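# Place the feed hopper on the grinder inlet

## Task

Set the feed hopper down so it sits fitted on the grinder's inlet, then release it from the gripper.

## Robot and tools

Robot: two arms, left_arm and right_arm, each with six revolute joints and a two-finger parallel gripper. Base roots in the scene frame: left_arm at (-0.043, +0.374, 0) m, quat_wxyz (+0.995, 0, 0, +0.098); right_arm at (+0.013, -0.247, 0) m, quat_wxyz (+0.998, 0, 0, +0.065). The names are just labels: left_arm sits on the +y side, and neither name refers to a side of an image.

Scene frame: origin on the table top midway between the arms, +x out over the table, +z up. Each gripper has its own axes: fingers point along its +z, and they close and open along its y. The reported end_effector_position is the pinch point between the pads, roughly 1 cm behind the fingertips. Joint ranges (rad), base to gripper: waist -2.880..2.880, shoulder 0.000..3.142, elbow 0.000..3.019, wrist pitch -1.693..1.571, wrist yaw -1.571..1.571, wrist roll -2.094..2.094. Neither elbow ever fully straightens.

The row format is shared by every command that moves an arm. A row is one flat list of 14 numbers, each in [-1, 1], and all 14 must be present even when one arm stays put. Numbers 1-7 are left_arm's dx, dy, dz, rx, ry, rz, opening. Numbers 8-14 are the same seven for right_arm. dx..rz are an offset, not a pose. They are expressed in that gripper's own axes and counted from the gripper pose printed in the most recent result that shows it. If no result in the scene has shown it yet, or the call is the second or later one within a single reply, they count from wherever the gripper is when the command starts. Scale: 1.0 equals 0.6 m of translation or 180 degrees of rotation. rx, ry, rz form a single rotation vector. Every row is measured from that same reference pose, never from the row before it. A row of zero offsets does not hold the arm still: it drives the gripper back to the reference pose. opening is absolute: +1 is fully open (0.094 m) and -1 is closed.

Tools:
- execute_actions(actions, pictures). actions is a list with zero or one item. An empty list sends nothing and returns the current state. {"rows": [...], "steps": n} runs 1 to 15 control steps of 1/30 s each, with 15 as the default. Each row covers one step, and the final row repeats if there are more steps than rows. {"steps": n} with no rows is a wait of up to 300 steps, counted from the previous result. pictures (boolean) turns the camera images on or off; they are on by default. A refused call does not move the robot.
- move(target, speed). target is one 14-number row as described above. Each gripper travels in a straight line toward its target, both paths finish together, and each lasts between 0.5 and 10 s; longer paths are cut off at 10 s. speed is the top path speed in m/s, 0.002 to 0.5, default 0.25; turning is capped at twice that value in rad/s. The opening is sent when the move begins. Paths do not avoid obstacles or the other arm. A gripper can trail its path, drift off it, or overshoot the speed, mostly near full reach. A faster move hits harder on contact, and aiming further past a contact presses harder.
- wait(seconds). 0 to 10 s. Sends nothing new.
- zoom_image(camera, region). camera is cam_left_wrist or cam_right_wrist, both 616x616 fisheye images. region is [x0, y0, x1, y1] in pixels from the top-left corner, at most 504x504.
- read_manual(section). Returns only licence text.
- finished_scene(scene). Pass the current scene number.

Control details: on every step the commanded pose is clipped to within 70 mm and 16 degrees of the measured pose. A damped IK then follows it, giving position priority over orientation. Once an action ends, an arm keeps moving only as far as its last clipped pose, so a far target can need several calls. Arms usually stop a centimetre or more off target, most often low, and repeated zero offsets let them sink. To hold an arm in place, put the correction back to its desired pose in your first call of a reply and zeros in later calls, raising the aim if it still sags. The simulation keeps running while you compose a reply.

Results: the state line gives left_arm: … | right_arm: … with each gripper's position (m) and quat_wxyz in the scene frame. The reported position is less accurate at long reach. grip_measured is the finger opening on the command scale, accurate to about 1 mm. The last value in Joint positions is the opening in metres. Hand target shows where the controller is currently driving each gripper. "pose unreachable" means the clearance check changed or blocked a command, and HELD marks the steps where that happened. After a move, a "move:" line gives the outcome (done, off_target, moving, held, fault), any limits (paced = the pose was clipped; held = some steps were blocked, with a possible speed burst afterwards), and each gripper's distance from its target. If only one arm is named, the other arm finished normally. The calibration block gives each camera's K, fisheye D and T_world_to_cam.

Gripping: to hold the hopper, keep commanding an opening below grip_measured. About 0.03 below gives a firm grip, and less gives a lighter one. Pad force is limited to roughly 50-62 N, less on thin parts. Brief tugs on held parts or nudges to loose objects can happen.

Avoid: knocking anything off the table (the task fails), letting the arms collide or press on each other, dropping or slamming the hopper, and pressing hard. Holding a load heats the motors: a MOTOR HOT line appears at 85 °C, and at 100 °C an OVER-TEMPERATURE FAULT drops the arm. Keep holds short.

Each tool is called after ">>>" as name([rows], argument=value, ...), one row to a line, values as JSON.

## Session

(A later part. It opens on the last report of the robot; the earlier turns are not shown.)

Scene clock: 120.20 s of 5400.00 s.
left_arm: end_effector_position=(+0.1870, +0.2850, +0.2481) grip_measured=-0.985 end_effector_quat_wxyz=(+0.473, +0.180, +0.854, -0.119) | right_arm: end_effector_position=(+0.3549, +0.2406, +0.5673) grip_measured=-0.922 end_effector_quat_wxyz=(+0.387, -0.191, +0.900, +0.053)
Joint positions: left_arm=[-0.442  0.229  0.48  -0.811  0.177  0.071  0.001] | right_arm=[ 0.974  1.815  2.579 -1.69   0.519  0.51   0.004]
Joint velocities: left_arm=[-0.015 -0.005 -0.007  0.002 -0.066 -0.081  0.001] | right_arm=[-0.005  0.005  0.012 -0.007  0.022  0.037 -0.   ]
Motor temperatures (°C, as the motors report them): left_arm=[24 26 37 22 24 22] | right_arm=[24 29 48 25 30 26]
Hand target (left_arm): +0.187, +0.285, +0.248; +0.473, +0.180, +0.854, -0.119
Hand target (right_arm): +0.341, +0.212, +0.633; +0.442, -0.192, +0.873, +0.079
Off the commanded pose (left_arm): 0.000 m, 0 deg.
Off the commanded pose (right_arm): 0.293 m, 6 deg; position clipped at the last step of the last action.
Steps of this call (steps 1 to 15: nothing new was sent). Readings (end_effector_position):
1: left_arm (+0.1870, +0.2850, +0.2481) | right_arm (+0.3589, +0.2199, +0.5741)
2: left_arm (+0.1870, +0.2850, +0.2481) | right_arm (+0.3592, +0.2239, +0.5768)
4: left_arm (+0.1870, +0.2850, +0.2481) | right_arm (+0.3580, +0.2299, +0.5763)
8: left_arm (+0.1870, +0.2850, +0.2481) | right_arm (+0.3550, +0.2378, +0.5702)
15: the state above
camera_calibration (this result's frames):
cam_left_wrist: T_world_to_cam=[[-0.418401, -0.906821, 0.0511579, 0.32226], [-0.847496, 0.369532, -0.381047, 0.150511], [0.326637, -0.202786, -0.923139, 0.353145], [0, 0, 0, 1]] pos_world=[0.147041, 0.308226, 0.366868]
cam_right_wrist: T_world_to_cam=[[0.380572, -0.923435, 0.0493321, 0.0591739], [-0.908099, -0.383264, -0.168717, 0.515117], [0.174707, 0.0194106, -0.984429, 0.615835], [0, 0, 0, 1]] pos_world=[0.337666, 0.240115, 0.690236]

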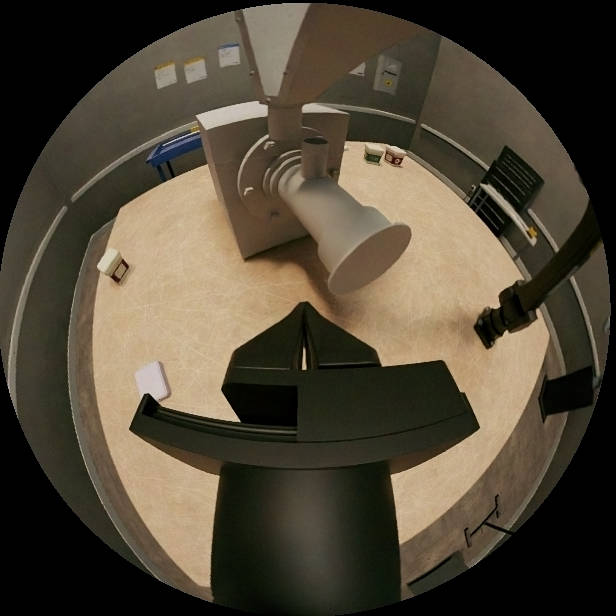

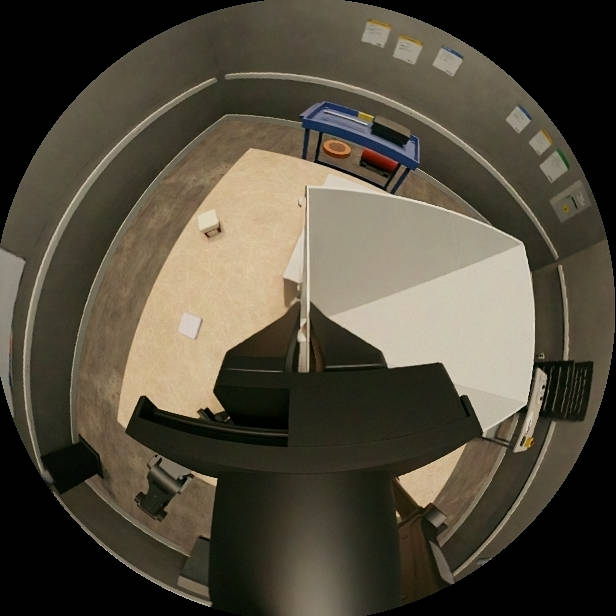

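>>> execute_actions([
  {"rows":[[0,0,0,0,0,0,-1,-0.047,-0.043,-0.099,-0.009,-0.0405,0.0005,-1],[0,0,0,0,0,0,-1,-0.046,-0.045,-0.099,-0.0085,-0.04,0,-1],[0,0,0,0,0,0,-1,-0.045,-0.047,-0.099,-0.0083,-0.0395,-0.0005,-1],[0,0,0,0,0,0,-1,-0.044,-0.049,-0.099,-0.008,-0.039,-0.001,-1],[0,0,0,0,0,0,-1,-0.043,-0.051,-0.099,-0.0078,-0.0385,-0.0015,-1],[0,0,0,0,0,0,-1,-0.042,-0.053,-0.099,-0.0075,-0.038,-0.002,-1],[0,0,0,0,0,0,-1,-0.041,-0.055,-0.099,-0.0073,-0.0375,-0.0025,-1],[0,0,0,0,0,0,-1,-0.040,-0.057,-0.099,-0.007,-0.037,-0.003,-1],[0,0,0,0,0,0,-1,-0.039,-0.059,-0.099,-0.0068,-0.0365,-0.0035,-1],[0,0,0,0,0,0,-1,-0.039,-0.061,-0.099,-0.0065,-0.036,-0.004,-1]],"steps":15},
], pictures=false)

>>> execute_actions([
  {"steps":12},
])

>>> zoom_image(camera="cam_left_wrist", region=[260,60,380,180])

Scene clock: 123.47 s of 5400.00 s.
left_arm: end_effector_position=(+0.1870, +0.2850, +0.2481) grip_measured=-0.985 end_effector_quat_wxyz=(+0.473, +0.180, +0.854, -0.119) | right_arm: end_effector_position=(+0.3491, +0.2290, +0.5640) grip_measured=-0.922 end_effector_quat_wxyz=(+0.381, -0.194, +0.903, +0.044)
Joint positions: left_arm=[-0.442  0.229  0.48  -0.811  0.177  0.071  0.001] | right_arm=[ 0.974  1.773  2.514 -1.69   0.519  0.51   0.004]
Joint velocities: left_arm=[-0.015 -0.005 -0.012 -0.007  0.037 -0.037  0.001] | right_arm=[ 0.005 -0.044 -0.027  0.002 -0.022 -0.022 -0.001]
Motor temperatures (°C, as the motors report them): left_arm=[24 26 37 22 24 22] | right_arm=[24 30 49 25 30 26]
Hand target (left_arm): +0.187, +0.285, +0.248; +0.473, +0.180, +0.854, -0.119
Hand target (right_arm): +0.340, +0.197, +0.624; +0.434, -0.195, +0.877, +0.067
Off the commanded pose (left_arm): 0.000 m, 0 deg.
Off the commanded pose (right_arm): 0.070 m, 8 deg.
Steps of this call (steps 1 to 83: nothing new was sent; steps 84 to 98: all 15 steps of this action). Readings (end_effector_position):
84: left_arm (+0.1870, +0.2850, +0.2481) | right_arm (+0.3549, +0.2405, +0.5669)
85: left_arm (+0.1870, +0.2850, +0.2481) | right_arm (+0.3546, +0.2400, +0.5666)
87: left_arm (+0.1870, +0.2850, +0.2481) | right_arm (+0.3541, +0.2389, +0.5654)
91: left_arm (+0.1870, +0.2850, +0.2481) | right_arm (+0.3523, +0.2354, +0.5628)
98: the state above

Scene clock: 123.87 s of 5400.00 s.
left_arm: end_effector_position=(+0.1870, +0.2850, +0.2481) grip_measured=-0.985 end_effector_quat_wxyz=(+0.473, +0.180, +0.854, -0.119) | right_arm: end_effector_position=(+0.3476, +0.2261, +0.5680) grip_measured=-0.922 end_effector_quat_wxyz=(+0.383, -0.193, +0.902, +0.047)
Joint positions: left_arm=[-0.442  0.229  0.48  -0.811  0.177  0.071  0.001] | right_arm=[ 0.974  1.766  2.514 -1.69   0.519  0.51   0.004]
Joint velocities: left_arm=[-0.015  0.005 -0.007  0.007  0.037  0.037 -0.001] | right_arm=[-0.024 -0.005  0.012  0.002 -0.022 -0.007  0.   ]
Motor temperatures (°C, as the motors report them): left_arm=[24 26 37 22 24 22] | right_arm=[24 30 49 25 31 26]
Hand target (left_arm): +0.187, +0.285, +0.248; +0.473, +0.180, +0.854, -0.119
Hand target (right_arm): +0.340, +0.197, +0.624; +0.434, -0.195, +0.877, +0.067
Off the commanded pose (left_arm): 0.000 m, 0 deg.
Off the commanded pose (right_arm): 0.065 m, 7 deg.
Steps of this call (steps 1 to 12: nothing new was sent). Readings (end_effector_position):
1: left_arm (+0.1870, +0.2850, +0.2481) | right_arm (+0.3488, +0.2284, +0.5649)
2: left_arm (+0.1870, +0.2850, +0.2481) | right_arm (+0.3485, +0.2278, +0.5657)
4: left_arm (+0.1870, +0.2850, +0.2481) | right_arm (+0.3480, +0.2269, +0.5670)
8: left_arm (+0.1870, +0.2850, +0.2481) | right_arm (+0.3476, +0.2261, +0.5680)
12: the state above
camera_calibration (this result's frames):
cam_left_wrist: T_world_to_cam=[[-0.418401, -0.906821, 0.0511579, 0.32226], [-0.847496, 0.369532, -0.381047, 0.150511], [0.326637, -0.202786, -0.923139, 0.353145], [0, 0, 0, 1]] pos_world=[0.147041, 0.308226, 0.366868]
cam_right_wrist: T_world_to_cam=[[0.380257, -0.922966, 0.0594892, 0.0427668], [-0.909548, -0.384843, -0.156901, 0.497305], [0.167708, 0.00555461, -0.985821, 0.624498], [0, 0, 0, 1]] pos_world=[0.331327, 0.227388, 0.691127]

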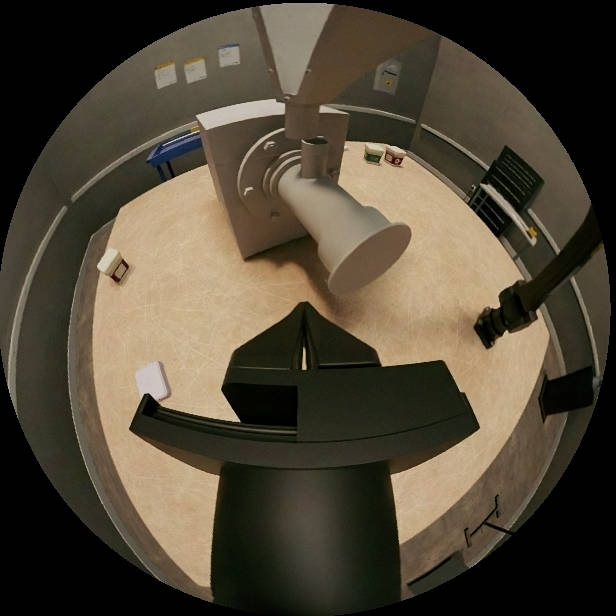

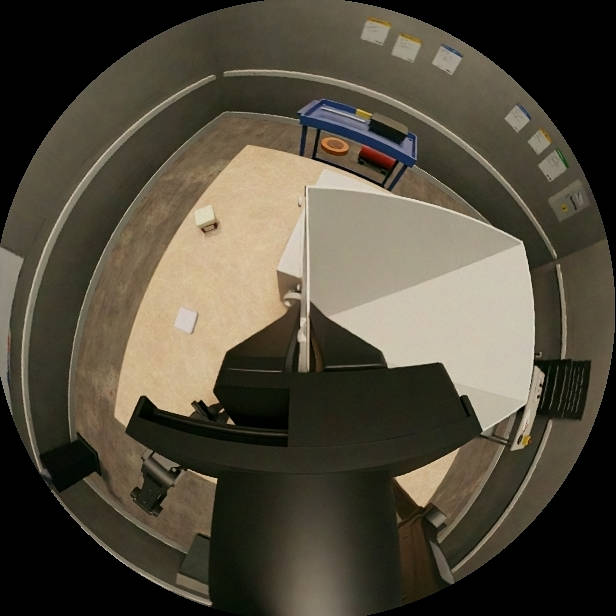

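Region (260, 60, 380, 180) of cam_left_wrist's 616x616 image, scaled by 4.200, with more detail than that image has.

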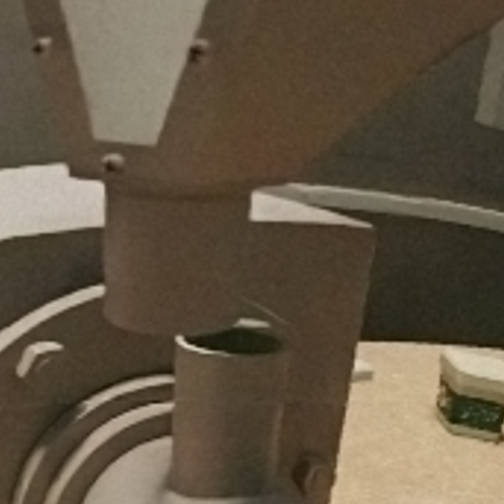

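>>> execute_actions([
  {"rows":[[0,0,0,0,0,0,-1,-0.044,-0.048,-0.085,-0.006,-0.0377,-0.001,-1],[0,0,0,0,0,0,-1,-0.0445,-0.051,-0.084,-0.005,-0.0373,-0.001,-1],[0,0,0,0,0,0,-1,-0.045,-0.054,-0.084,-0.0045,-0.037,-0.001,-1],[0,0,0,0,0,0,-1,-0.045,-0.057,-0.083,-0.004,-0.0365,-0.001,-1],[0,0,0,0,0,0,-1,-0.0455,-0.06,-0.083,-0.003,-0.036,-0.0005,-1],[0,0,0,0,0,0,-1,-0.046,-0.063,-0.082,-0.0025,-0.0357,-0.0005,-1],[0,0,0,0,0,0,-1,-0.046,-0.066,-0.082,-0.002,-0.0353,-0.0005,-1],[0,0,0,0,0,0,-1,-0.0465,-0.069,-0.081,-0.001,-0.035,0,-1],[0,0,0,0,0,0,-1,-0.047,-0.072,-0.081,-0.0005,-0.0345,0,-1],[0,0,0,0,0,0,-1,-0.047,-0.076,-0.08,0.0005,-0.034,0,-1]],"steps":15},
], pictures=false)

>>> execute_actions([
  {"steps":12},
])

>>> zoom_image(camera="cam_left_wrist", region=[260,60,380,180])

Scene clock: 128.07 s of 5400.00 s.
left_arm: end_effector_position=(+0.1870, +0.2850, +0.2481) grip_measured=-0.985 end_effector_quat_wxyz=(+0.473, +0.180, +0.854, -0.119) | right_arm: end_effector_position=(+0.3500, +0.2201, +0.5645) grip_measured=-0.922 end_effector_quat_wxyz=(+0.379, -0.191, +0.904, +0.041)
Joint positions: left_arm=[-0.442  0.229  0.48  -0.811  0.177  0.071  0.001] | right_arm=[ 0.966  1.753  2.488 -1.69   0.519  0.51   0.004]
Joint velocities: left_arm=[-0.005 -0.005 -0.007  0.007 -0.051 -0.081 -0.001] | right_arm=[-0.044 -0.015  0.002  0.012 -0.022  0.022 -0.   ]
Motor temperatures (°C, as the motors report them): left_arm=[24 26 37 22 24 22] | right_arm=[24 30 47 25 31 26]
Hand target (left_arm): +0.187, +0.285, +0.248; +0.473, +0.180, +0.854, -0.119
Hand target (right_arm): +0.347, +0.181, +0.622; +0.430, -0.188, +0.881, +0.054
Off the commanded pose (left_arm): 0.000 m, 0 deg.
Off the commanded pose (right_arm): 0.071 m, 7 deg.
Steps of this call (steps 1 to 90: nothing new was sent; then 0.70 s passed at rest; steps 91 to 105: all 15 steps of this action). Readings (end_effector_position):
91: left_arm (+0.1870, +0.2850, +0.2481) | right_arm (+0.3477, +0.2262, +0.5677)
92: left_arm (+0.1870, +0.2850, +0.2481) | right_arm (+0.3475, +0.2258, +0.5671)
94: left_arm (+0.1870, +0.2850, +0.2481) | right_arm (+0.3472, +0.2253, +0.5659)
98: left_arm (+0.1870, +0.2850, +0.2481) | right_arm (+0.3471, +0.2246, +0.5642)
105: the state above

Scene clock: 128.47 s of 5400.00 s.
left_arm: end_effector_position=(+0.1870, +0.2850, +0.2481) grip_measured=-0.985 end_effector_quat_wxyz=(+0.473, +0.180, +0.854, -0.119) | right_arm: end_effector_position=(+0.3512, +0.2164, +0.5675) grip_measured=-0.922 end_effector_quat_wxyz=(+0.381, -0.188, +0.904, +0.042)
Joint positions: left_arm=[-0.442  0.229  0.48  -0.811  0.177  0.071  0.001] | right_arm=[ 0.961  1.748  2.488 -1.69   0.519  0.51   0.004]
Joint velocities: left_arm=[-0.005 -0.005 -0.007  0.012  0.007 -0.007  0.001] | right_arm=[-0.005  0.005  0.012 -0.027 -0.051  0.007 -0.002]
Motor temperatures (°C, as the motors report them): left_arm=[24 26 37 22 24 22] | right_arm=[24 30 47 25 31 26]
Hand target (left_arm): +0.187, +0.285, +0.248; +0.473, +0.180, +0.854, -0.119
Hand target (right_arm): +0.347, +0.181, +0.622; +0.430, -0.188, +0.881, +0.054
Off the commanded pose (left_arm): 0.000 m, 0 deg.
Off the commanded pose (right_arm): 0.067 m, 7 deg.
Steps of this call (steps 1 to 12: nothing new was sent). Readings (end_effector_position):
1: left_arm (+0.1870, +0.2850, +0.2481) | right_arm (+0.3505, +0.2193, +0.5650)
2: left_arm (+0.1870, +0.2850, +0.2481) | right_arm (+0.3509, +0.2186, +0.5654)
4: left_arm (+0.1870, +0.2850, +0.2481) | right_arm (+0.3515, +0.2174, +0.5662)
8: left_arm (+0.1870, +0.2850, +0.2481) | right_arm (+0.3513, +0.2165, +0.5673)
12: the state above
camera_calibration (this result's frames):
cam_left_wrist: T_world_to_cam=[[-0.418401, -0.906821, 0.0511579, 0.32226], [-0.847496, 0.369532, -0.381047, 0.150511], [0.326637, -0.202786, -0.923139, 0.353145], [0, 0, 0, 1]] pos_world=[0.147041, 0.308226, 0.366868]
cam_right_wrist: T_world_to_cam=[[0.368108, -0.927562, 0.0642229, 0.0350167], [-0.915121, -0.373656, -0.151441, 0.493128], [0.164468, -0.00302517, -0.986378, 0.626692], [0, 0, 0, 1]] pos_world=[0.335311, 0.218636, 0.690586]

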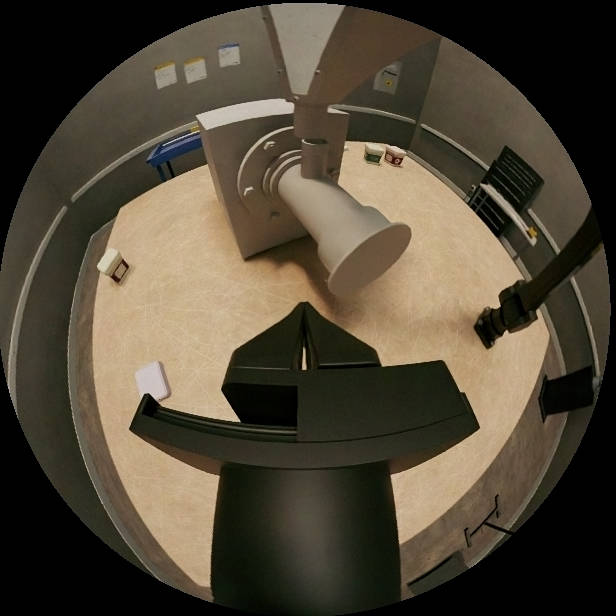

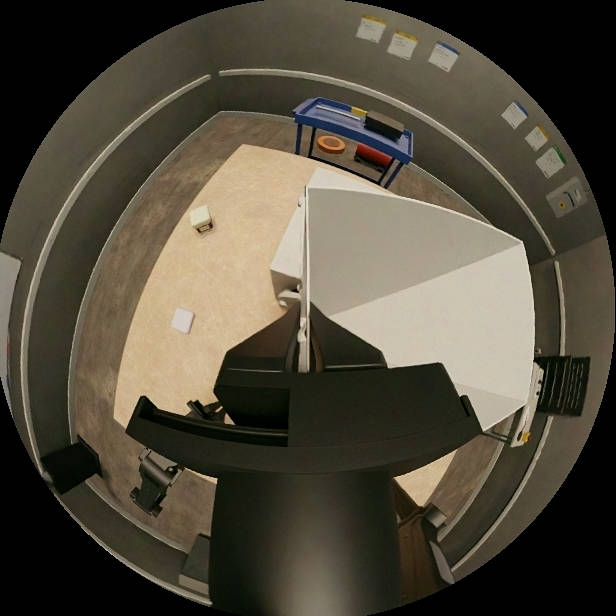

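Region (260, 60, 380, 180) of cam_left_wrist's 616x616 image, scaled by 4.200, with more detail than that image has.

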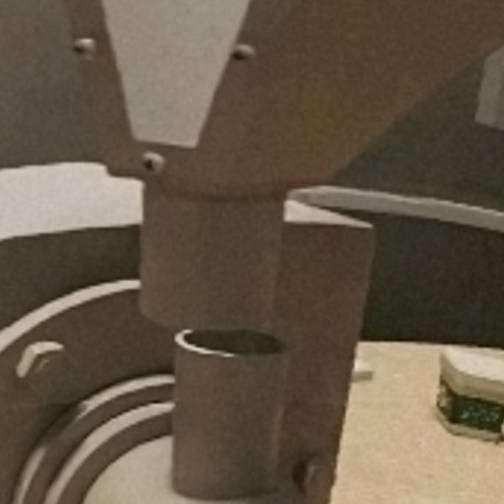

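>>> execute_actions([
  {"rows":[[0,0,0,0,0,0,-1,-0.0406,-0.058,-0.0795,-0.001,-0.034,-0.0013,-1],[0,0,0,0,0,0,-1,-0.04,-0.058,-0.0775,-0.0005,-0.0335,-0.0016,-1],[0,0,0,0,0,0,-1,-0.0393,-0.058,-0.075,0,-0.0327,-0.0019,-1],[0,0,0,0,0,0,-1,-0.0386,-0.058,-0.073,0.0006,-0.032,-0.0022,-1],[0,0,0,0,0,0,-1,-0.0379,-0.058,-0.071,0.0012,-0.0312,-0.0025,-1],[0,0,0,0,0,0,-1,-0.0372,-0.0585,-0.0687,0.0017,-0.0305,-0.0028,-1],[0,0,0,0,0,0,-1,-0.0365,-0.0585,-0.0665,0.0023,-0.0297,-0.0031,-1]],"steps":15},
], pictures=false)

>>> execute_actions([
  {"steps":10},
])

>>> zoom_image(camera="cam_left_wrist", region=[260,60,380,180])

Scene clock: 131.33 s of 5400.00 s.
left_arm: end_effector_position=(+0.1870, +0.2850, +0.2481) grip_measured=-0.985 end_effector_quat_wxyz=(+0.473, +0.180, +0.854, -0.119) | right_arm: end_effector_position=(+0.3514, +0.2158, +0.5588) grip_measured=-0.922 end_effector_quat_wxyz=(+0.375, -0.191, +0.906, +0.032)
Joint positions: left_arm=[-0.442  0.229  0.48  -0.811  0.177  0.071  0.001] | right_arm=[ 0.961  1.742  2.46  -1.69   0.523  0.51   0.004]
Joint velocities: left_arm=[-0.005 -0.005 -0.007  0.012  0.066 -0.022 -0.   ] | right_arm=[-0.015 -0.015 -0.017  0.002 -0.037 -0.051 -0.001]
Motor temperatures (°C, as the motors report them): left_arm=[24 26 38 22 24 22] | right_arm=[24 30 47 25 31 26]
Hand target (left_arm): +0.187, +0.285, +0.248; +0.473, +0.180, +0.854, -0.119
Hand target (right_arm): +0.348, +0.181, +0.611; +0.423, -0.187, +0.886, +0.044
Off the commanded pose (left_arm): 0.000 m, 0 deg.
Off the commanded pose (right_arm): 0.064 m, 6 deg.
Steps of this call (steps 1 to 71: nothing new was sent; steps 72 to 86: all 15 steps of this action). Readings (end_effector_position):
72: left_arm (+0.1870, +0.2850, +0.2481) | right_arm (+0.3512, +0.2163, +0.5670)
73: left_arm (+0.1870, +0.2850, +0.2481) | right_arm (+0.3511, +0.2160, +0.5665)
75: left_arm (+0.1870, +0.2850, +0.2481) | right_arm (+0.3511, +0.2156, +0.5648)
79: left_arm (+0.1870, +0.2850, +0.2481) | right_arm (+0.3514, +0.2161, +0.5606)
86: the state above

Scene clock: 131.67 s of 5400.00 s.
left_arm: end_effector_position=(+0.1870, +0.2850, +0.2481) grip_measured=-0.985 end_effector_quat_wxyz=(+0.473, +0.180, +0.854, -0.119) | right_arm: end_effector_position=(+0.3514, +0.2158, +0.5588) grip_measured=-0.922 end_effector_quat_wxyz=(+0.375, -0.191, +0.906, +0.032)
Joint positions: left_arm=[-0.442  0.229  0.48  -0.811  0.177  0.071  0.001] | right_arm=[ 0.961  1.742  2.46  -1.69   0.523  0.51   0.004]
Joint velocities: left_arm=[-0.005 -0.015  0.012 -0.002 -0.022 -0.051 -0.   ] | right_arm=[ 0.005 -0.015  0.007  0.012  0.022  0.007 -0.   ]
Motor temperatures (°C, as the motors report them): left_arm=[24 26 38 22 24 22] | right_arm=[24 30 47 25 31 26]
Hand target (left_arm): +0.187, +0.285, +0.248; +0.473, +0.180, +0.854, -0.119
Hand target (right_arm): +0.348, +0.181, +0.611; +0.423, -0.187, +0.886, +0.044
Off the commanded pose (left_arm): 0.000 m, 0 deg.
Off the commanded pose (right_arm): 0.064 m, 6 deg.
Steps of this call (steps 1 to 10: nothing new was sent). Readings (end_effector_position):
1: left_arm (+0.1870, +0.2850, +0.2481) | right_arm (+0.3514, +0.2158, +0.5588)
2: left_arm (+0.1870, +0.2850, +0.2481) | right_arm (+0.3514, +0.2158, +0.5588)
4: left_arm (+0.1870, +0.2850, +0.2481) | right_arm (+0.3514, +0.2158, +0.5588)
8: left_arm (+0.1870, +0.2850, +0.2481) | right_arm (+0.3514, +0.2158, +0.5588)
10: the state above
camera_calibration (this result's frames):
cam_left_wrist: T_world_to_cam=[[-0.418401, -0.906821, 0.0511579, 0.32226], [-0.847496, 0.369532, -0.381047, 0.150511], [0.326637, -0.202786, -0.923139, 0.353145], [0, 0, 0, 1]] pos_world=[0.147041, 0.308226, 0.366868]
cam_right_wrist: T_world_to_cam=[[0.366886, -0.926686, 0.0815362, 0.0254667], [-0.917041, -0.375005, -0.135674, 0.483972], [0.156303, -0.0249953, -0.987393, 0.626294], [0, 0, 0, 1]] pos_world=[0.336587, 0.220746, 0.681984]

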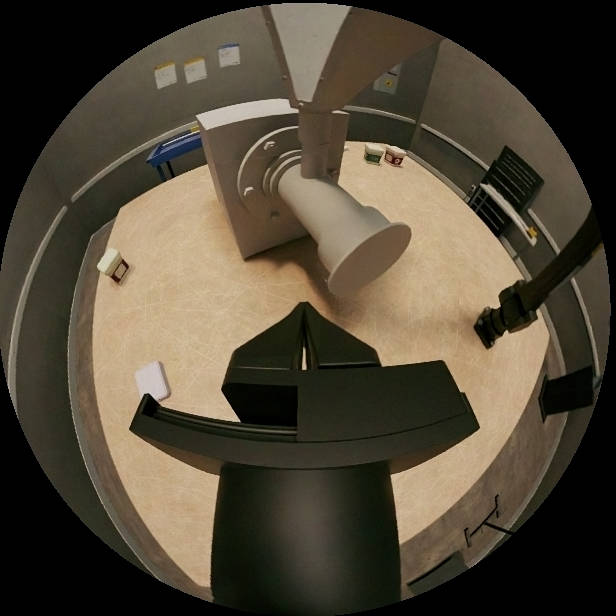

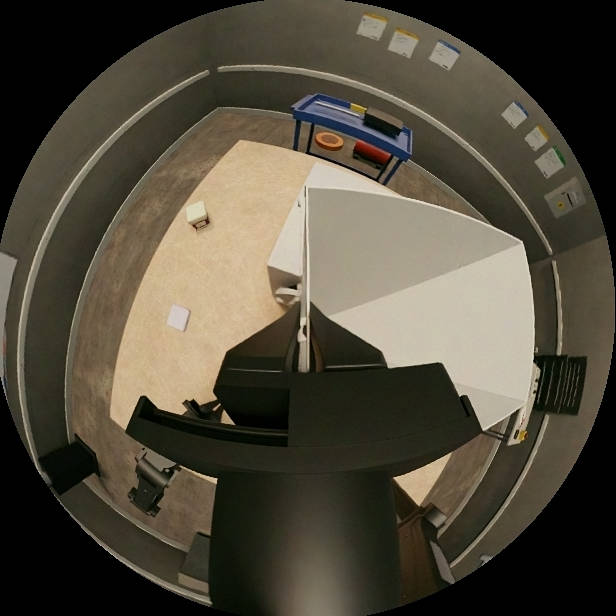

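Region (260, 60, 380, 180) of cam_left_wrist's 616x616 image, scaled by 4.200, with more detail than that image has.

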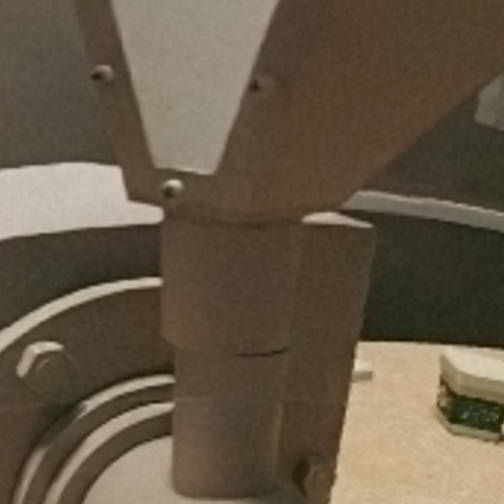

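>>> execute_actions([
  {"rows":[[0,0,0,0,0,0,-1,-0.039,-0.059,-0.0775,-0.0005,-0.034,0.005,-1],[0,0,0,0,0,0,-1,-0.039,-0.059,-0.0775,-0.0005,-0.034,0.008,-1],[0,0,0,0,0,0,-1,-0.039,-0.059,-0.0775,-0.0005,-0.034,0.011,-1],[0,0,0,0,0,0,-1,-0.039,-0.059,-0.0775,-0.0005,-0.034,0.014,-1]],"steps":12},
])

>>> zoom_image(camera="cam_left_wrist", region=[260,60,380,180])

Scene clock: 134.30 s of 5400.00 s.
left_arm: end_effector_position=(+0.1870, +0.2850, +0.2481) grip_measured=-0.985 end_effector_quat_wxyz=(+0.473, +0.180, +0.854, -0.119) | right_arm: end_effector_position=(+0.3500, +0.2116, +0.5578) grip_measured=-0.922 end_effector_quat_wxyz=(+0.374, -0.174, +0.910, +0.036)
Joint positions: left_arm=[-0.442  0.229  0.48  -0.811  0.177  0.071  0.001] | right_arm=[ 0.961  1.729  2.438 -1.689  0.527  0.549  0.004]
Joint velocities: left_arm=[-0.005 -0.005  0.007 -0.002  0.066 -0.051  0.001] | right_arm=[-0.015  0.005 -0.012  0.007 -0.022  0.066  0.   ]
Motor temperatures (°C, as the motors report them): left_arm=[24 26 38 22 24 22] | right_arm=[24 30 46 25 31 26]
Hand target (left_arm): +0.187, +0.285, +0.248; +0.473, +0.180, +0.854, -0.119
Hand target (right_arm): +0.346, +0.180, +0.609; +0.421, -0.168, +0.890, +0.050
Off the commanded pose (left_arm): 0.000 m, 0 deg.
Off the commanded pose (right_arm): 0.062 m, 6 deg.
Steps of this call (steps 1 to 67: nothing new was sent; steps 68 to 79: all 12 steps of this action). Readings (end_effector_position):
68: left_arm (+0.1870, +0.2850, +0.2481) | right_arm (+0.3515, +0.2154, +0.5587)
69: left_arm (+0.1870, +0.2850, +0.2481) | right_arm (+0.3514, +0.2147, +0.5587)
71: left_arm (+0.1870, +0.2850, +0.2481) | right_arm (+0.3506, +0.2130, +0.5588)
75: left_arm (+0.1870, +0.2850, +0.2481) | right_arm (+0.3500, +0.2114, +0.5586)
79: the state above
camera_calibration (this result's frames):
cam_left_wrist: T_world_to_cam=[[-0.418401, -0.906821, 0.0511579, 0.32226], [-0.847496, 0.369532, -0.381047, 0.150511], [0.326637, -0.202786, -0.923139, 0.353145], [0, 0, 0, 1]] pos_world=[0.147041, 0.308226, 0.366868]
cam_right_wrist: T_world_to_cam=[[0.339007, -0.93876, 0.0616736, 0.0455619], [-0.928993, -0.344384, -0.135539, 0.478579], [0.148478, -0.0113458, -0.988851, 0.626067], [0, 0, 0, 1]] pos_world=[0.336193, 0.21469, 0.681143]

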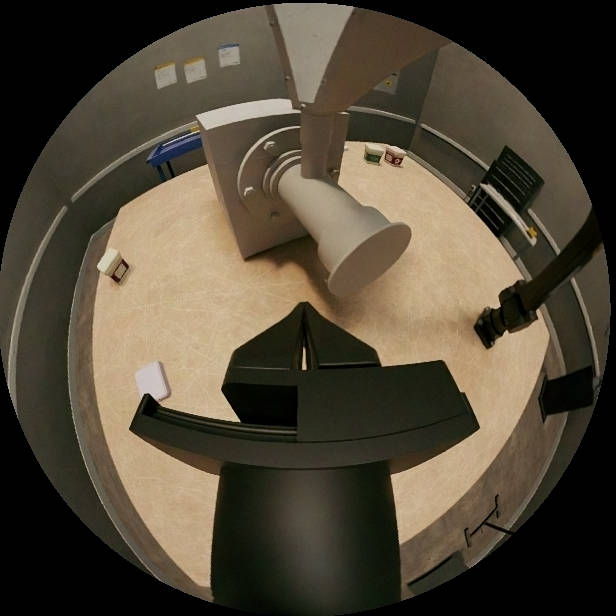

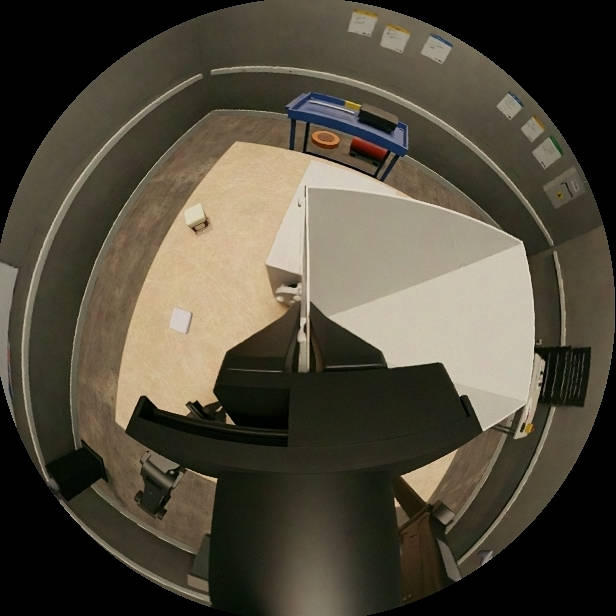

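Region (260, 60, 380, 180) of cam_left_wrist's 616x616 image, scaled by 4.200, with more detail than that image has.

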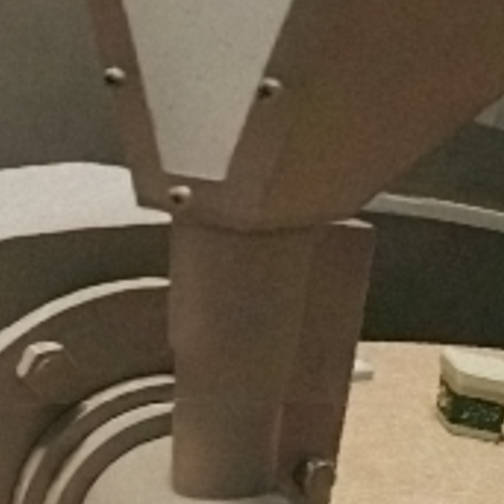

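>>> execute_actions(actions=[])

>>> zoom_image(camera="cam_left_wrist", region=[260, 60, 380, 180])

Scene clock: 137.13 s of 5400.00 s.
left_arm: end_effector_position=(+0.1870, +0.2850, +0.2481) grip_measured=-0.985 end_effector_quat_wxyz=(+0.473, +0.180, +0.854, -0.119) | right_arm: end_effector_position=(+0.3501, +0.2116, +0.5575) grip_measured=-0.922 end_effector_quat_wxyz=(+0.374, -0.172, +0.911, +0.036)
Joint positions: left_arm=[-0.442  0.229  0.48  -0.811  0.177  0.071  0.001] | right_arm=[ 0.961  1.729  2.437 -1.689  0.528  0.553  0.004]
Joint velocities: left_arm=[ 0.005 -0.005 -0.032  0.007  0.037 -0.095 -0.   ] | right_arm=[ 0.005 -0.015 -0.007 -0.007 -0.037  0.022 -0.001]
Motor temperatures (°C, as the motors report them): left_arm=[24 26 38 22 24 22] | right_arm=[24 31 46 25 32 26]
Hand target (left_arm): +0.187, +0.285, +0.248; +0.473, +0.180, +0.854, -0.119
Hand target (right_arm): +0.346, +0.180, +0.609; +0.421, -0.168, +0.890, +0.050
Off the commanded pose (left_arm): 0.000 m, 0 deg.
Off the commanded pose (right_arm): 0.062 m, 6 deg.
Steps of this call (steps 1 to 85: nothing new was sent). Readings (end_effector_position):
1: left_arm (+0.1870, +0.2850, +0.2481) | right_arm (+0.3500, +0.2116, +0.5575)
2: left_arm (+0.1870, +0.2850, +0.2481) | right_arm (+0.3500, +0.2116, +0.5575)
4: left_arm (+0.1870, +0.2850, +0.2481) | right_arm (+0.3500, +0.2116, +0.5575)
8: left_arm (+0.1870, +0.2850, +0.2481) | right_arm (+0.3501, +0.2116, +0.5575)
85: the state above
camera_calibration (this result's frames):
cam_left_wrist: T_world_to_cam=[[-0.418401, -0.906821, 0.0511579, 0.32226], [-0.847496, 0.369532, -0.381047, 0.150511], [0.326637, -0.202786, -0.923139, 0.353145], [0, 0, 0, 1]] pos_world=[0.147041, 0.308226, 0.366868]
cam_right_wrist: T_world_to_cam=[[0.336286, -0.939861, 0.0597752, 0.0478024], [-0.930115, -0.341408, -0.135375, 0.478271], [0.147641, -0.0100731, -0.98899, 0.625873], [0, 0, 0, 1]] pos_world=[0.336367, 0.214518, 0.680871]

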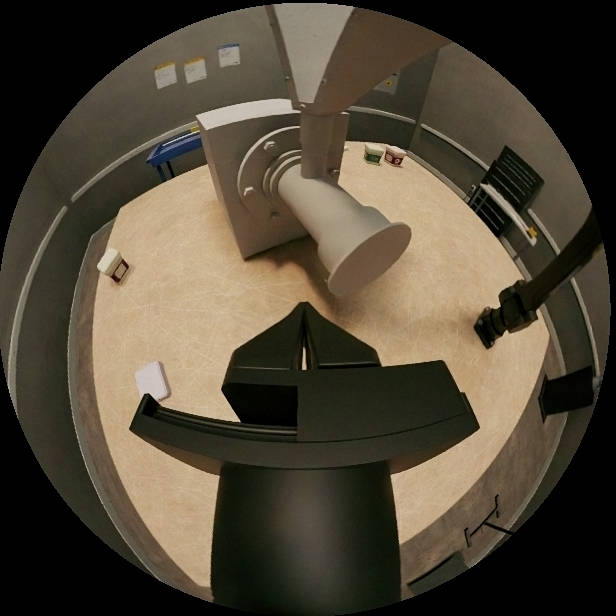

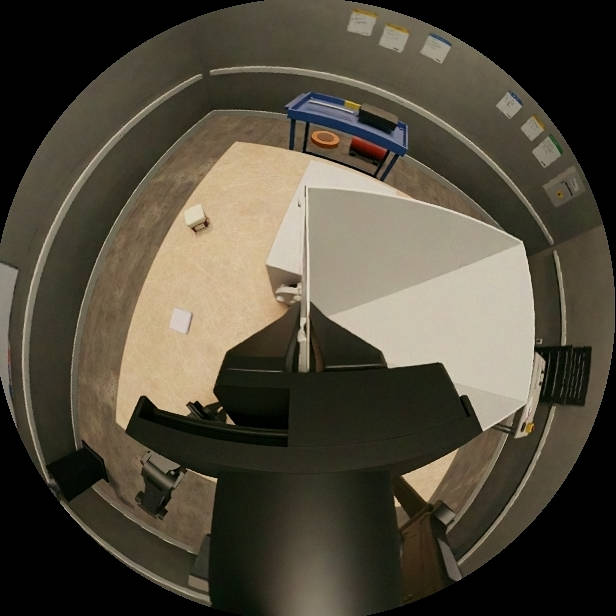

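Region (260, 60, 380, 180) of cam_left_wrist's 616x616 image, scaled by 4.200, with more detail than that image has.

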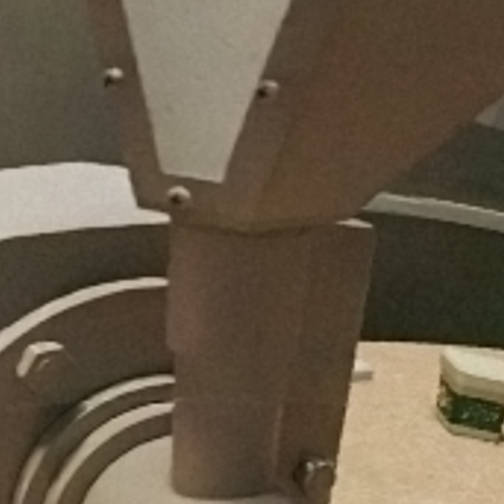

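>>> execute_actions([
  {"rows":[[0,0,0,0,0,0,-1,-0.038,-0.050,-0.069,0,-0.031,0.001,-1],[0,0,0,0,0,0,-1,-0.038,-0.050,-0.069,0,-0.031,0.001,-1],[0,0,0,0,0,0,-1,-0.037,-0.045,-0.060,0.001,-0.029,0,-1],[0,0,0,0,0,0,-1,-0.037,-0.045,-0.060,0.001,-0.029,0,-1],[0,0,0,0,0,0,-1,-0.037,-0.041,-0.052,0.002,-0.027,-0.002,-1],[0,0,0,0,0,0,-1,-0.037,-0.041,-0.052,0.002,-0.027,-0.002,-1],[0,0,0,0,0,0,-1,-0.036,-0.036,-0.044,0.003,-0.025,-0.003,-1]],"steps":10},
])

>>> zoom_image(camera="cam_left_wrist", region=[260, 60, 380, 180])

Scene clock: 138.53 s of 5400.00 s.
left_arm: end_effector_position=(+0.1870, +0.2850, +0.2481) grip_measured=-0.985 end_effector_quat_wxyz=(+0.473, +0.180, +0.854, -0.119) | right_arm: end_effector_position=(+0.3510, +0.2115, +0.5554) grip_measured=-0.922 end_effector_quat_wxyz=(+0.374, -0.169, +0.911, +0.033)
Joint positions: left_arm=[-0.442  0.229  0.48  -0.811  0.177  0.071  0.001] | right_arm=[ 0.961  1.729  2.432 -1.689  0.533  0.559  0.004]
Joint velocities: left_arm=[-0.005 -0.005  0.002 -0.002 -0.007 -0.051  0.001] | right_arm=[-0.015 -0.005 -0.017 -0.022  0.007  0.051  0.001]
Motor temperatures (°C, as the motors report them): left_arm=[24 26 38 22 24 22] | right_arm=[24 31 46 25 32 26]
Hand target (left_arm): +0.187, +0.285, +0.248; +0.473, +0.180, +0.854, -0.119
Hand target (right_arm): +0.352, +0.192, +0.592; +0.410, -0.172, +0.895, +0.036
Off the commanded pose (left_arm): 0.000 m, 0 deg.
Off the commanded pose (right_arm): 0.042 m, 5 deg.
Steps of this call (steps 1 to 32: nothing new was sent; steps 33 to 42: all 10 steps of this action). Readings (end_effector_position):
33: left_arm (+0.1870, +0.2850, +0.2481) | right_arm (+0.3502, +0.2115, +0.5571)
34: left_arm (+0.1870, +0.2850, +0.2481) | right_arm (+0.3505, +0.2113, +0.5568)
36: left_arm (+0.1870, +0.2850, +0.2481) | right_arm (+0.3508, +0.2112, +0.5560)
40: left_arm (+0.1870, +0.2850, +0.2481) | right_arm (+0.3510, +0.2115, +0.5554)
42: the state above
camera_calibration (this result's frames):
cam_left_wrist: T_world_to_cam=[[-0.418401, -0.906821, 0.0511579, 0.32226], [-0.847496, 0.369532, -0.381047, 0.150511], [0.326637, -0.202786, -0.923139, 0.353145], [0, 0, 0, 1]] pos_world=[0.147041, 0.308226, 0.366868]
cam_right_wrist: T_world_to_cam=[[0.329368, -0.942119, 0.0626816, 0.0488946], [-0.93258, -0.33498, -0.134474, 0.4778], [0.147687, -0.0141643, -0.988933, 0.624506], [0, 0, 0, 1]] pos_world=[0.337251, 0.214963, 0.678781]

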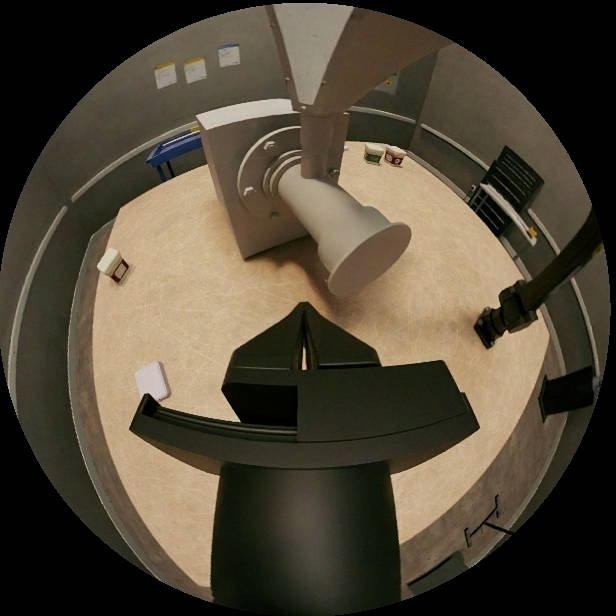

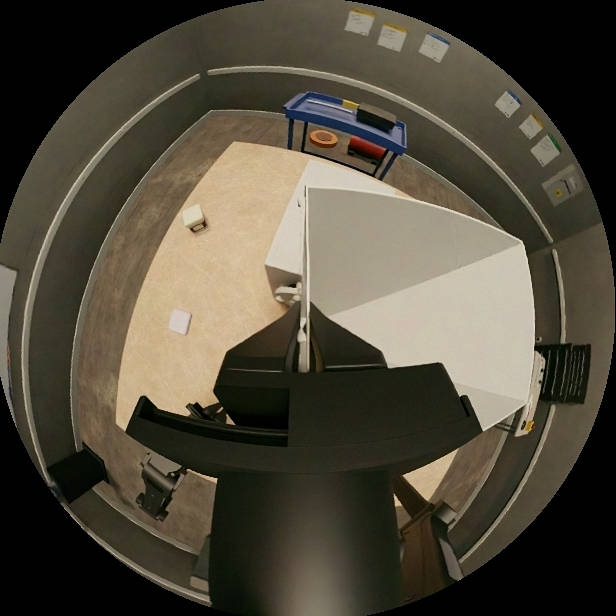

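Region (260, 60, 380, 180) of cam_left_wrist's 616x616 image, scaled by 4.200, with more detail than that image has.

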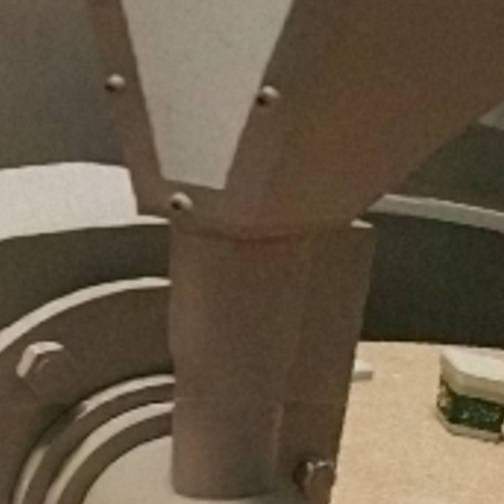

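>>> execute_actions([
  {"rows":[[0,0,0,0,0,0,-1,-0.038,-0.031,-0.040,0.002,-0.024,0.0,-1],[0,0,0,0,0,0,-1,-0.038,-0.031,-0.040,0.002,-0.024,0.0,-1],[0,0,0,0,0,0,-1,-0.038,-0.025,-0.033,0.003,-0.022,0,-1],[0,0,0,0,0,0,-1,-0.038,-0.025,-0.033,0.003,-0.022,0,-1],[0,0,0,0,0,0,-1,-0.038,-0.019,-0.026,0.004,-0.020,0,-1],[0,0,0,0,0,0,-1,-0.038,-0.019,-0.026,0.004,-0.020,0,-1],[0,0,0,0,0,0,-1,-0.038,-0.013,-0.019,0.005,-0.018,0,-1]],"steps":10},
])

>>> zoom_image(camera="cam_left_wrist", region=[260, 60, 380, 180])

Scene clock: 140.07 s of 5400.00 s.
left_arm: end_effector_position=(+0.1870, +0.2850, +0.2481) grip_measured=-0.985 end_effector_quat_wxyz=(+0.473, +0.180, +0.854, -0.119) | right_arm: end_effector_position=(+0.3590, +0.2226, +0.5392) grip_measured=-0.923 end_effector_quat_wxyz=(+0.369, -0.167, +0.914, +0.019)
Joint positions: left_arm=[-0.442  0.229  0.48  -0.811  0.177  0.071  0.001] | right_arm=[ 0.961  1.764  2.436 -1.689  0.547  0.571  0.004]
Joint velocities: left_arm=[ 0.005  0.005 -0.022 -0.007 -0.022 -0.037  0.001] | right_arm=[-0.005  0.044  0.061 -0.007  0.022 -0.037  0.   ]
Motor temperatures (°C, as the motors report them): left_arm=[24 26 38 22 24 22] | right_arm=[24 31 46 25 32 26]
Hand target (left_arm): +0.187, +0.285, +0.248; +0.473, +0.180, +0.854, -0.119
Hand target (right_arm): +0.359, +0.207, +0.579; +0.402, -0.165, +0.900, +0.032
Off the commanded pose (left_arm): 0.000 m, 0 deg.
Off the commanded pose (right_arm): 0.043 m, 4 deg.
Steps of this call (steps 1 to 36: nothing new was sent; steps 37 to 46: all 10 steps of this action). Readings (end_effector_position):
37: left_arm (+0.1870, +0.2850, +0.2481) | right_arm (+0.3513, +0.2122, +0.5544)
38: left_arm (+0.1870, +0.2850, +0.2481) | right_arm (+0.3515, +0.2123, +0.5542)
40: left_arm (+0.1870, +0.2850, +0.2481) | right_arm (+0.3524, +0.2136, +0.5523)
44: left_arm (+0.1870, +0.2850, +0.2481) | right_arm (+0.3561, +0.2199, +0.5426)
46: the state above
camera_calibration (this result's frames):
cam_left_wrist: T_world_to_cam=[[-0.418401, -0.906821, 0.0511579, 0.32226], [-0.847496, 0.369532, -0.381047, 0.150511], [0.326637, -0.202786, -0.923139, 0.353145], [0, 0, 0, 1]] pos_world=[0.147041, 0.308226, 0.366868]
cam_right_wrist: T_world_to_cam=[[0.315002, -0.945352, 0.0841647, 0.0520195], [-0.938482, -0.323475, -0.12089, 0.479092], [0.141509, -0.0409066, -0.989091, 0.615659], [0, 0, 0, 1]] pos_world=[0.346112, 0.229336, 0.662482]

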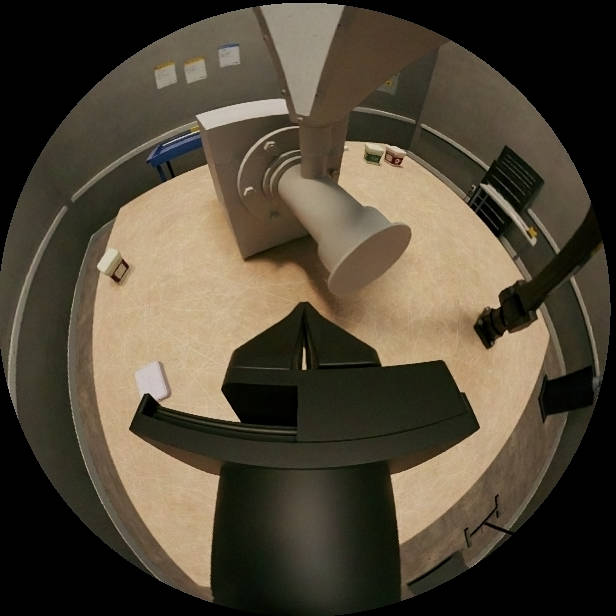

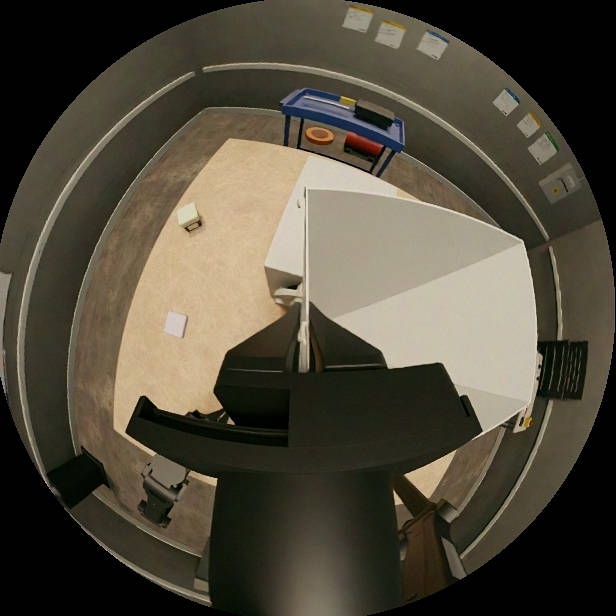

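Region (260, 60, 380, 180) of cam_left_wrist's 616x616 image, scaled by 4.200, with more detail than that image has.

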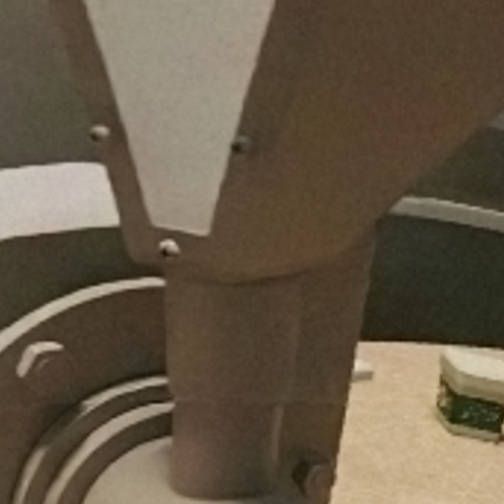

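>>> execute_actions([
  {"rows":[[0,0,0,0,0,0,-1,-0.032,-0.033,-0.049,0,-0.02,0,-1],[0,0,0,0,0,0,-1,-0.032,-0.033,-0.049,0,-0.02,0,-1],[0,0,0,0,0,0,-1,-0.026,-0.036,-0.045,0,-0.018,0,-1],[0,0,0,0,0,0,-1,-0.026,-0.036,-0.045,0,-0.018,0,-1],[0,0,0,0,0,0,-1,-0.020,-0.038,-0.040,0,-0.016,0,-1],[0,0,0,0,0,0,-1,-0.020,-0.038,-0.040,0,-0.016,0,-1],[0,0,0,0,0,0,-1,-0.014,-0.040,-0.036,0,-0.014,0,-1],[0,0,0,0,0,0,-1,-0.014,-0.040,-0.036,0,-0.014,0,-1],[0,0,0,0,0,0,-1,-0.008,-0.042,-0.032,0,-0.012,0,-1],[0,0,0,0,0,0,-1,-0.008,-0.042,-0.032,0,-0.012,0,-1],[0,0,0,0,0,0,-1,-0.002,-0.045,-0.028,0,-0.01,0,-1]],"steps":14},
])

>>> zoom_image(camera="cam_left_wrist", region=[260, 60, 380, 180])

Scene clock: 142.73 s of 5400.00 s.
left_arm: end_effector_position=(+0.1870, +0.2850, +0.2481) grip_measured=-0.985 end_effector_quat_wxyz=(+0.473, +0.180, +0.854, -0.119) | right_arm: end_effector_position=(+0.3536, +0.2120, +0.5371) grip_measured=-0.923 end_effector_quat_wxyz=(+0.367, -0.157, +0.916, +0.027)
Joint positions: left_arm=[-0.442  0.229  0.48  -0.811  0.177  0.071  0.001] | right_arm=[ 0.958  1.711  2.355 -1.658  0.538  0.592  0.004]
Joint velocities: left_arm=[-0.005 -0.015 -0.012  0.022 -0.022 -0.051  0.   ] | right_arm=[-0.044 -0.073 -0.149  0.051  0.007  0.11   0.001]
Motor temperatures (°C, as the motors report them): left_arm=[24 26 38 22 24 22] | right_arm=[24 30 46 25 32 26]
Hand target (left_arm): +0.187, +0.285, +0.248; +0.473, +0.180, +0.854, -0.119
Hand target (right_arm): +0.357, +0.195, +0.554; +0.383, -0.166, +0.908, +0.021
Off the commanded pose (left_arm): 0.000 m, 0 deg.
Off the commanded pose (right_arm): 0.025 m, 2 deg.
Steps of this call (steps 1 to 66: nothing new was sent; steps 67 to 80: all 14 steps of this action). Readings (end_effector_position):
67: left_arm (+0.1870, +0.2850, +0.2481) | right_arm (+0.3590, +0.2228, +0.5389)
68: left_arm (+0.1870, +0.2850, +0.2481) | right_arm (+0.3590, +0.2228, +0.5389)
70: left_arm (+0.1870, +0.2850, +0.2481) | right_arm (+0.3588, +0.2225, +0.5393)
74: left_arm (+0.1870, +0.2850, +0.2481) | right_arm (+0.3564, +0.2192, +0.5389)
80: the state above
camera_calibration (this result's frames):
cam_left_wrist: T_world_to_cam=[[-0.418401, -0.906821, 0.0511579, 0.32226], [-0.847496, 0.369532, -0.381047, 0.150511], [0.326637, -0.202786, -0.923139, 0.353145], [0, 0, 0, 1]] pos_world=[0.147041, 0.308226, 0.366868]
cam_right_wrist: T_world_to_cam=[[0.302683, -0.951012, 0.0629224, 0.0608575], [-0.943877, -0.308261, -0.118623, 0.467756], [0.132208, -0.0234859, -0.990944, 0.614509], [0, 0, 0, 1]] pos_world=[0.34184, 0.216499, 0.660601]

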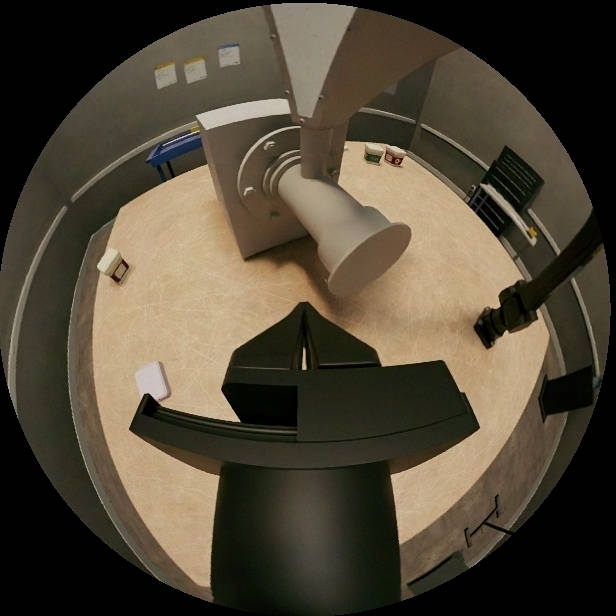

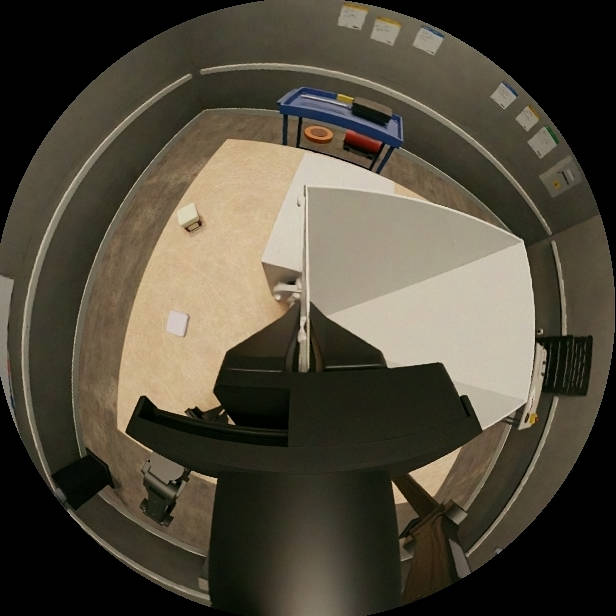

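Region (260, 60, 380, 180) of cam_left_wrist's 616x616 image, scaled by 4.200, with more detail than that image has.

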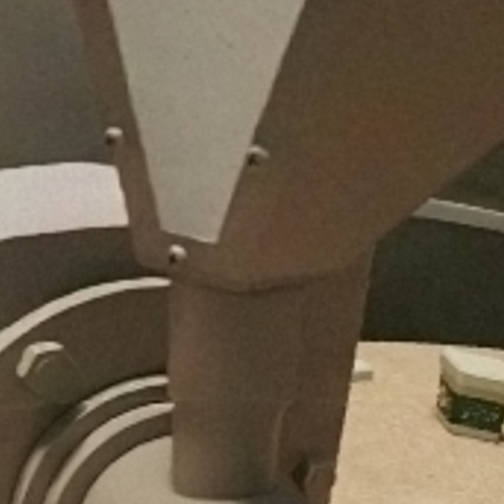

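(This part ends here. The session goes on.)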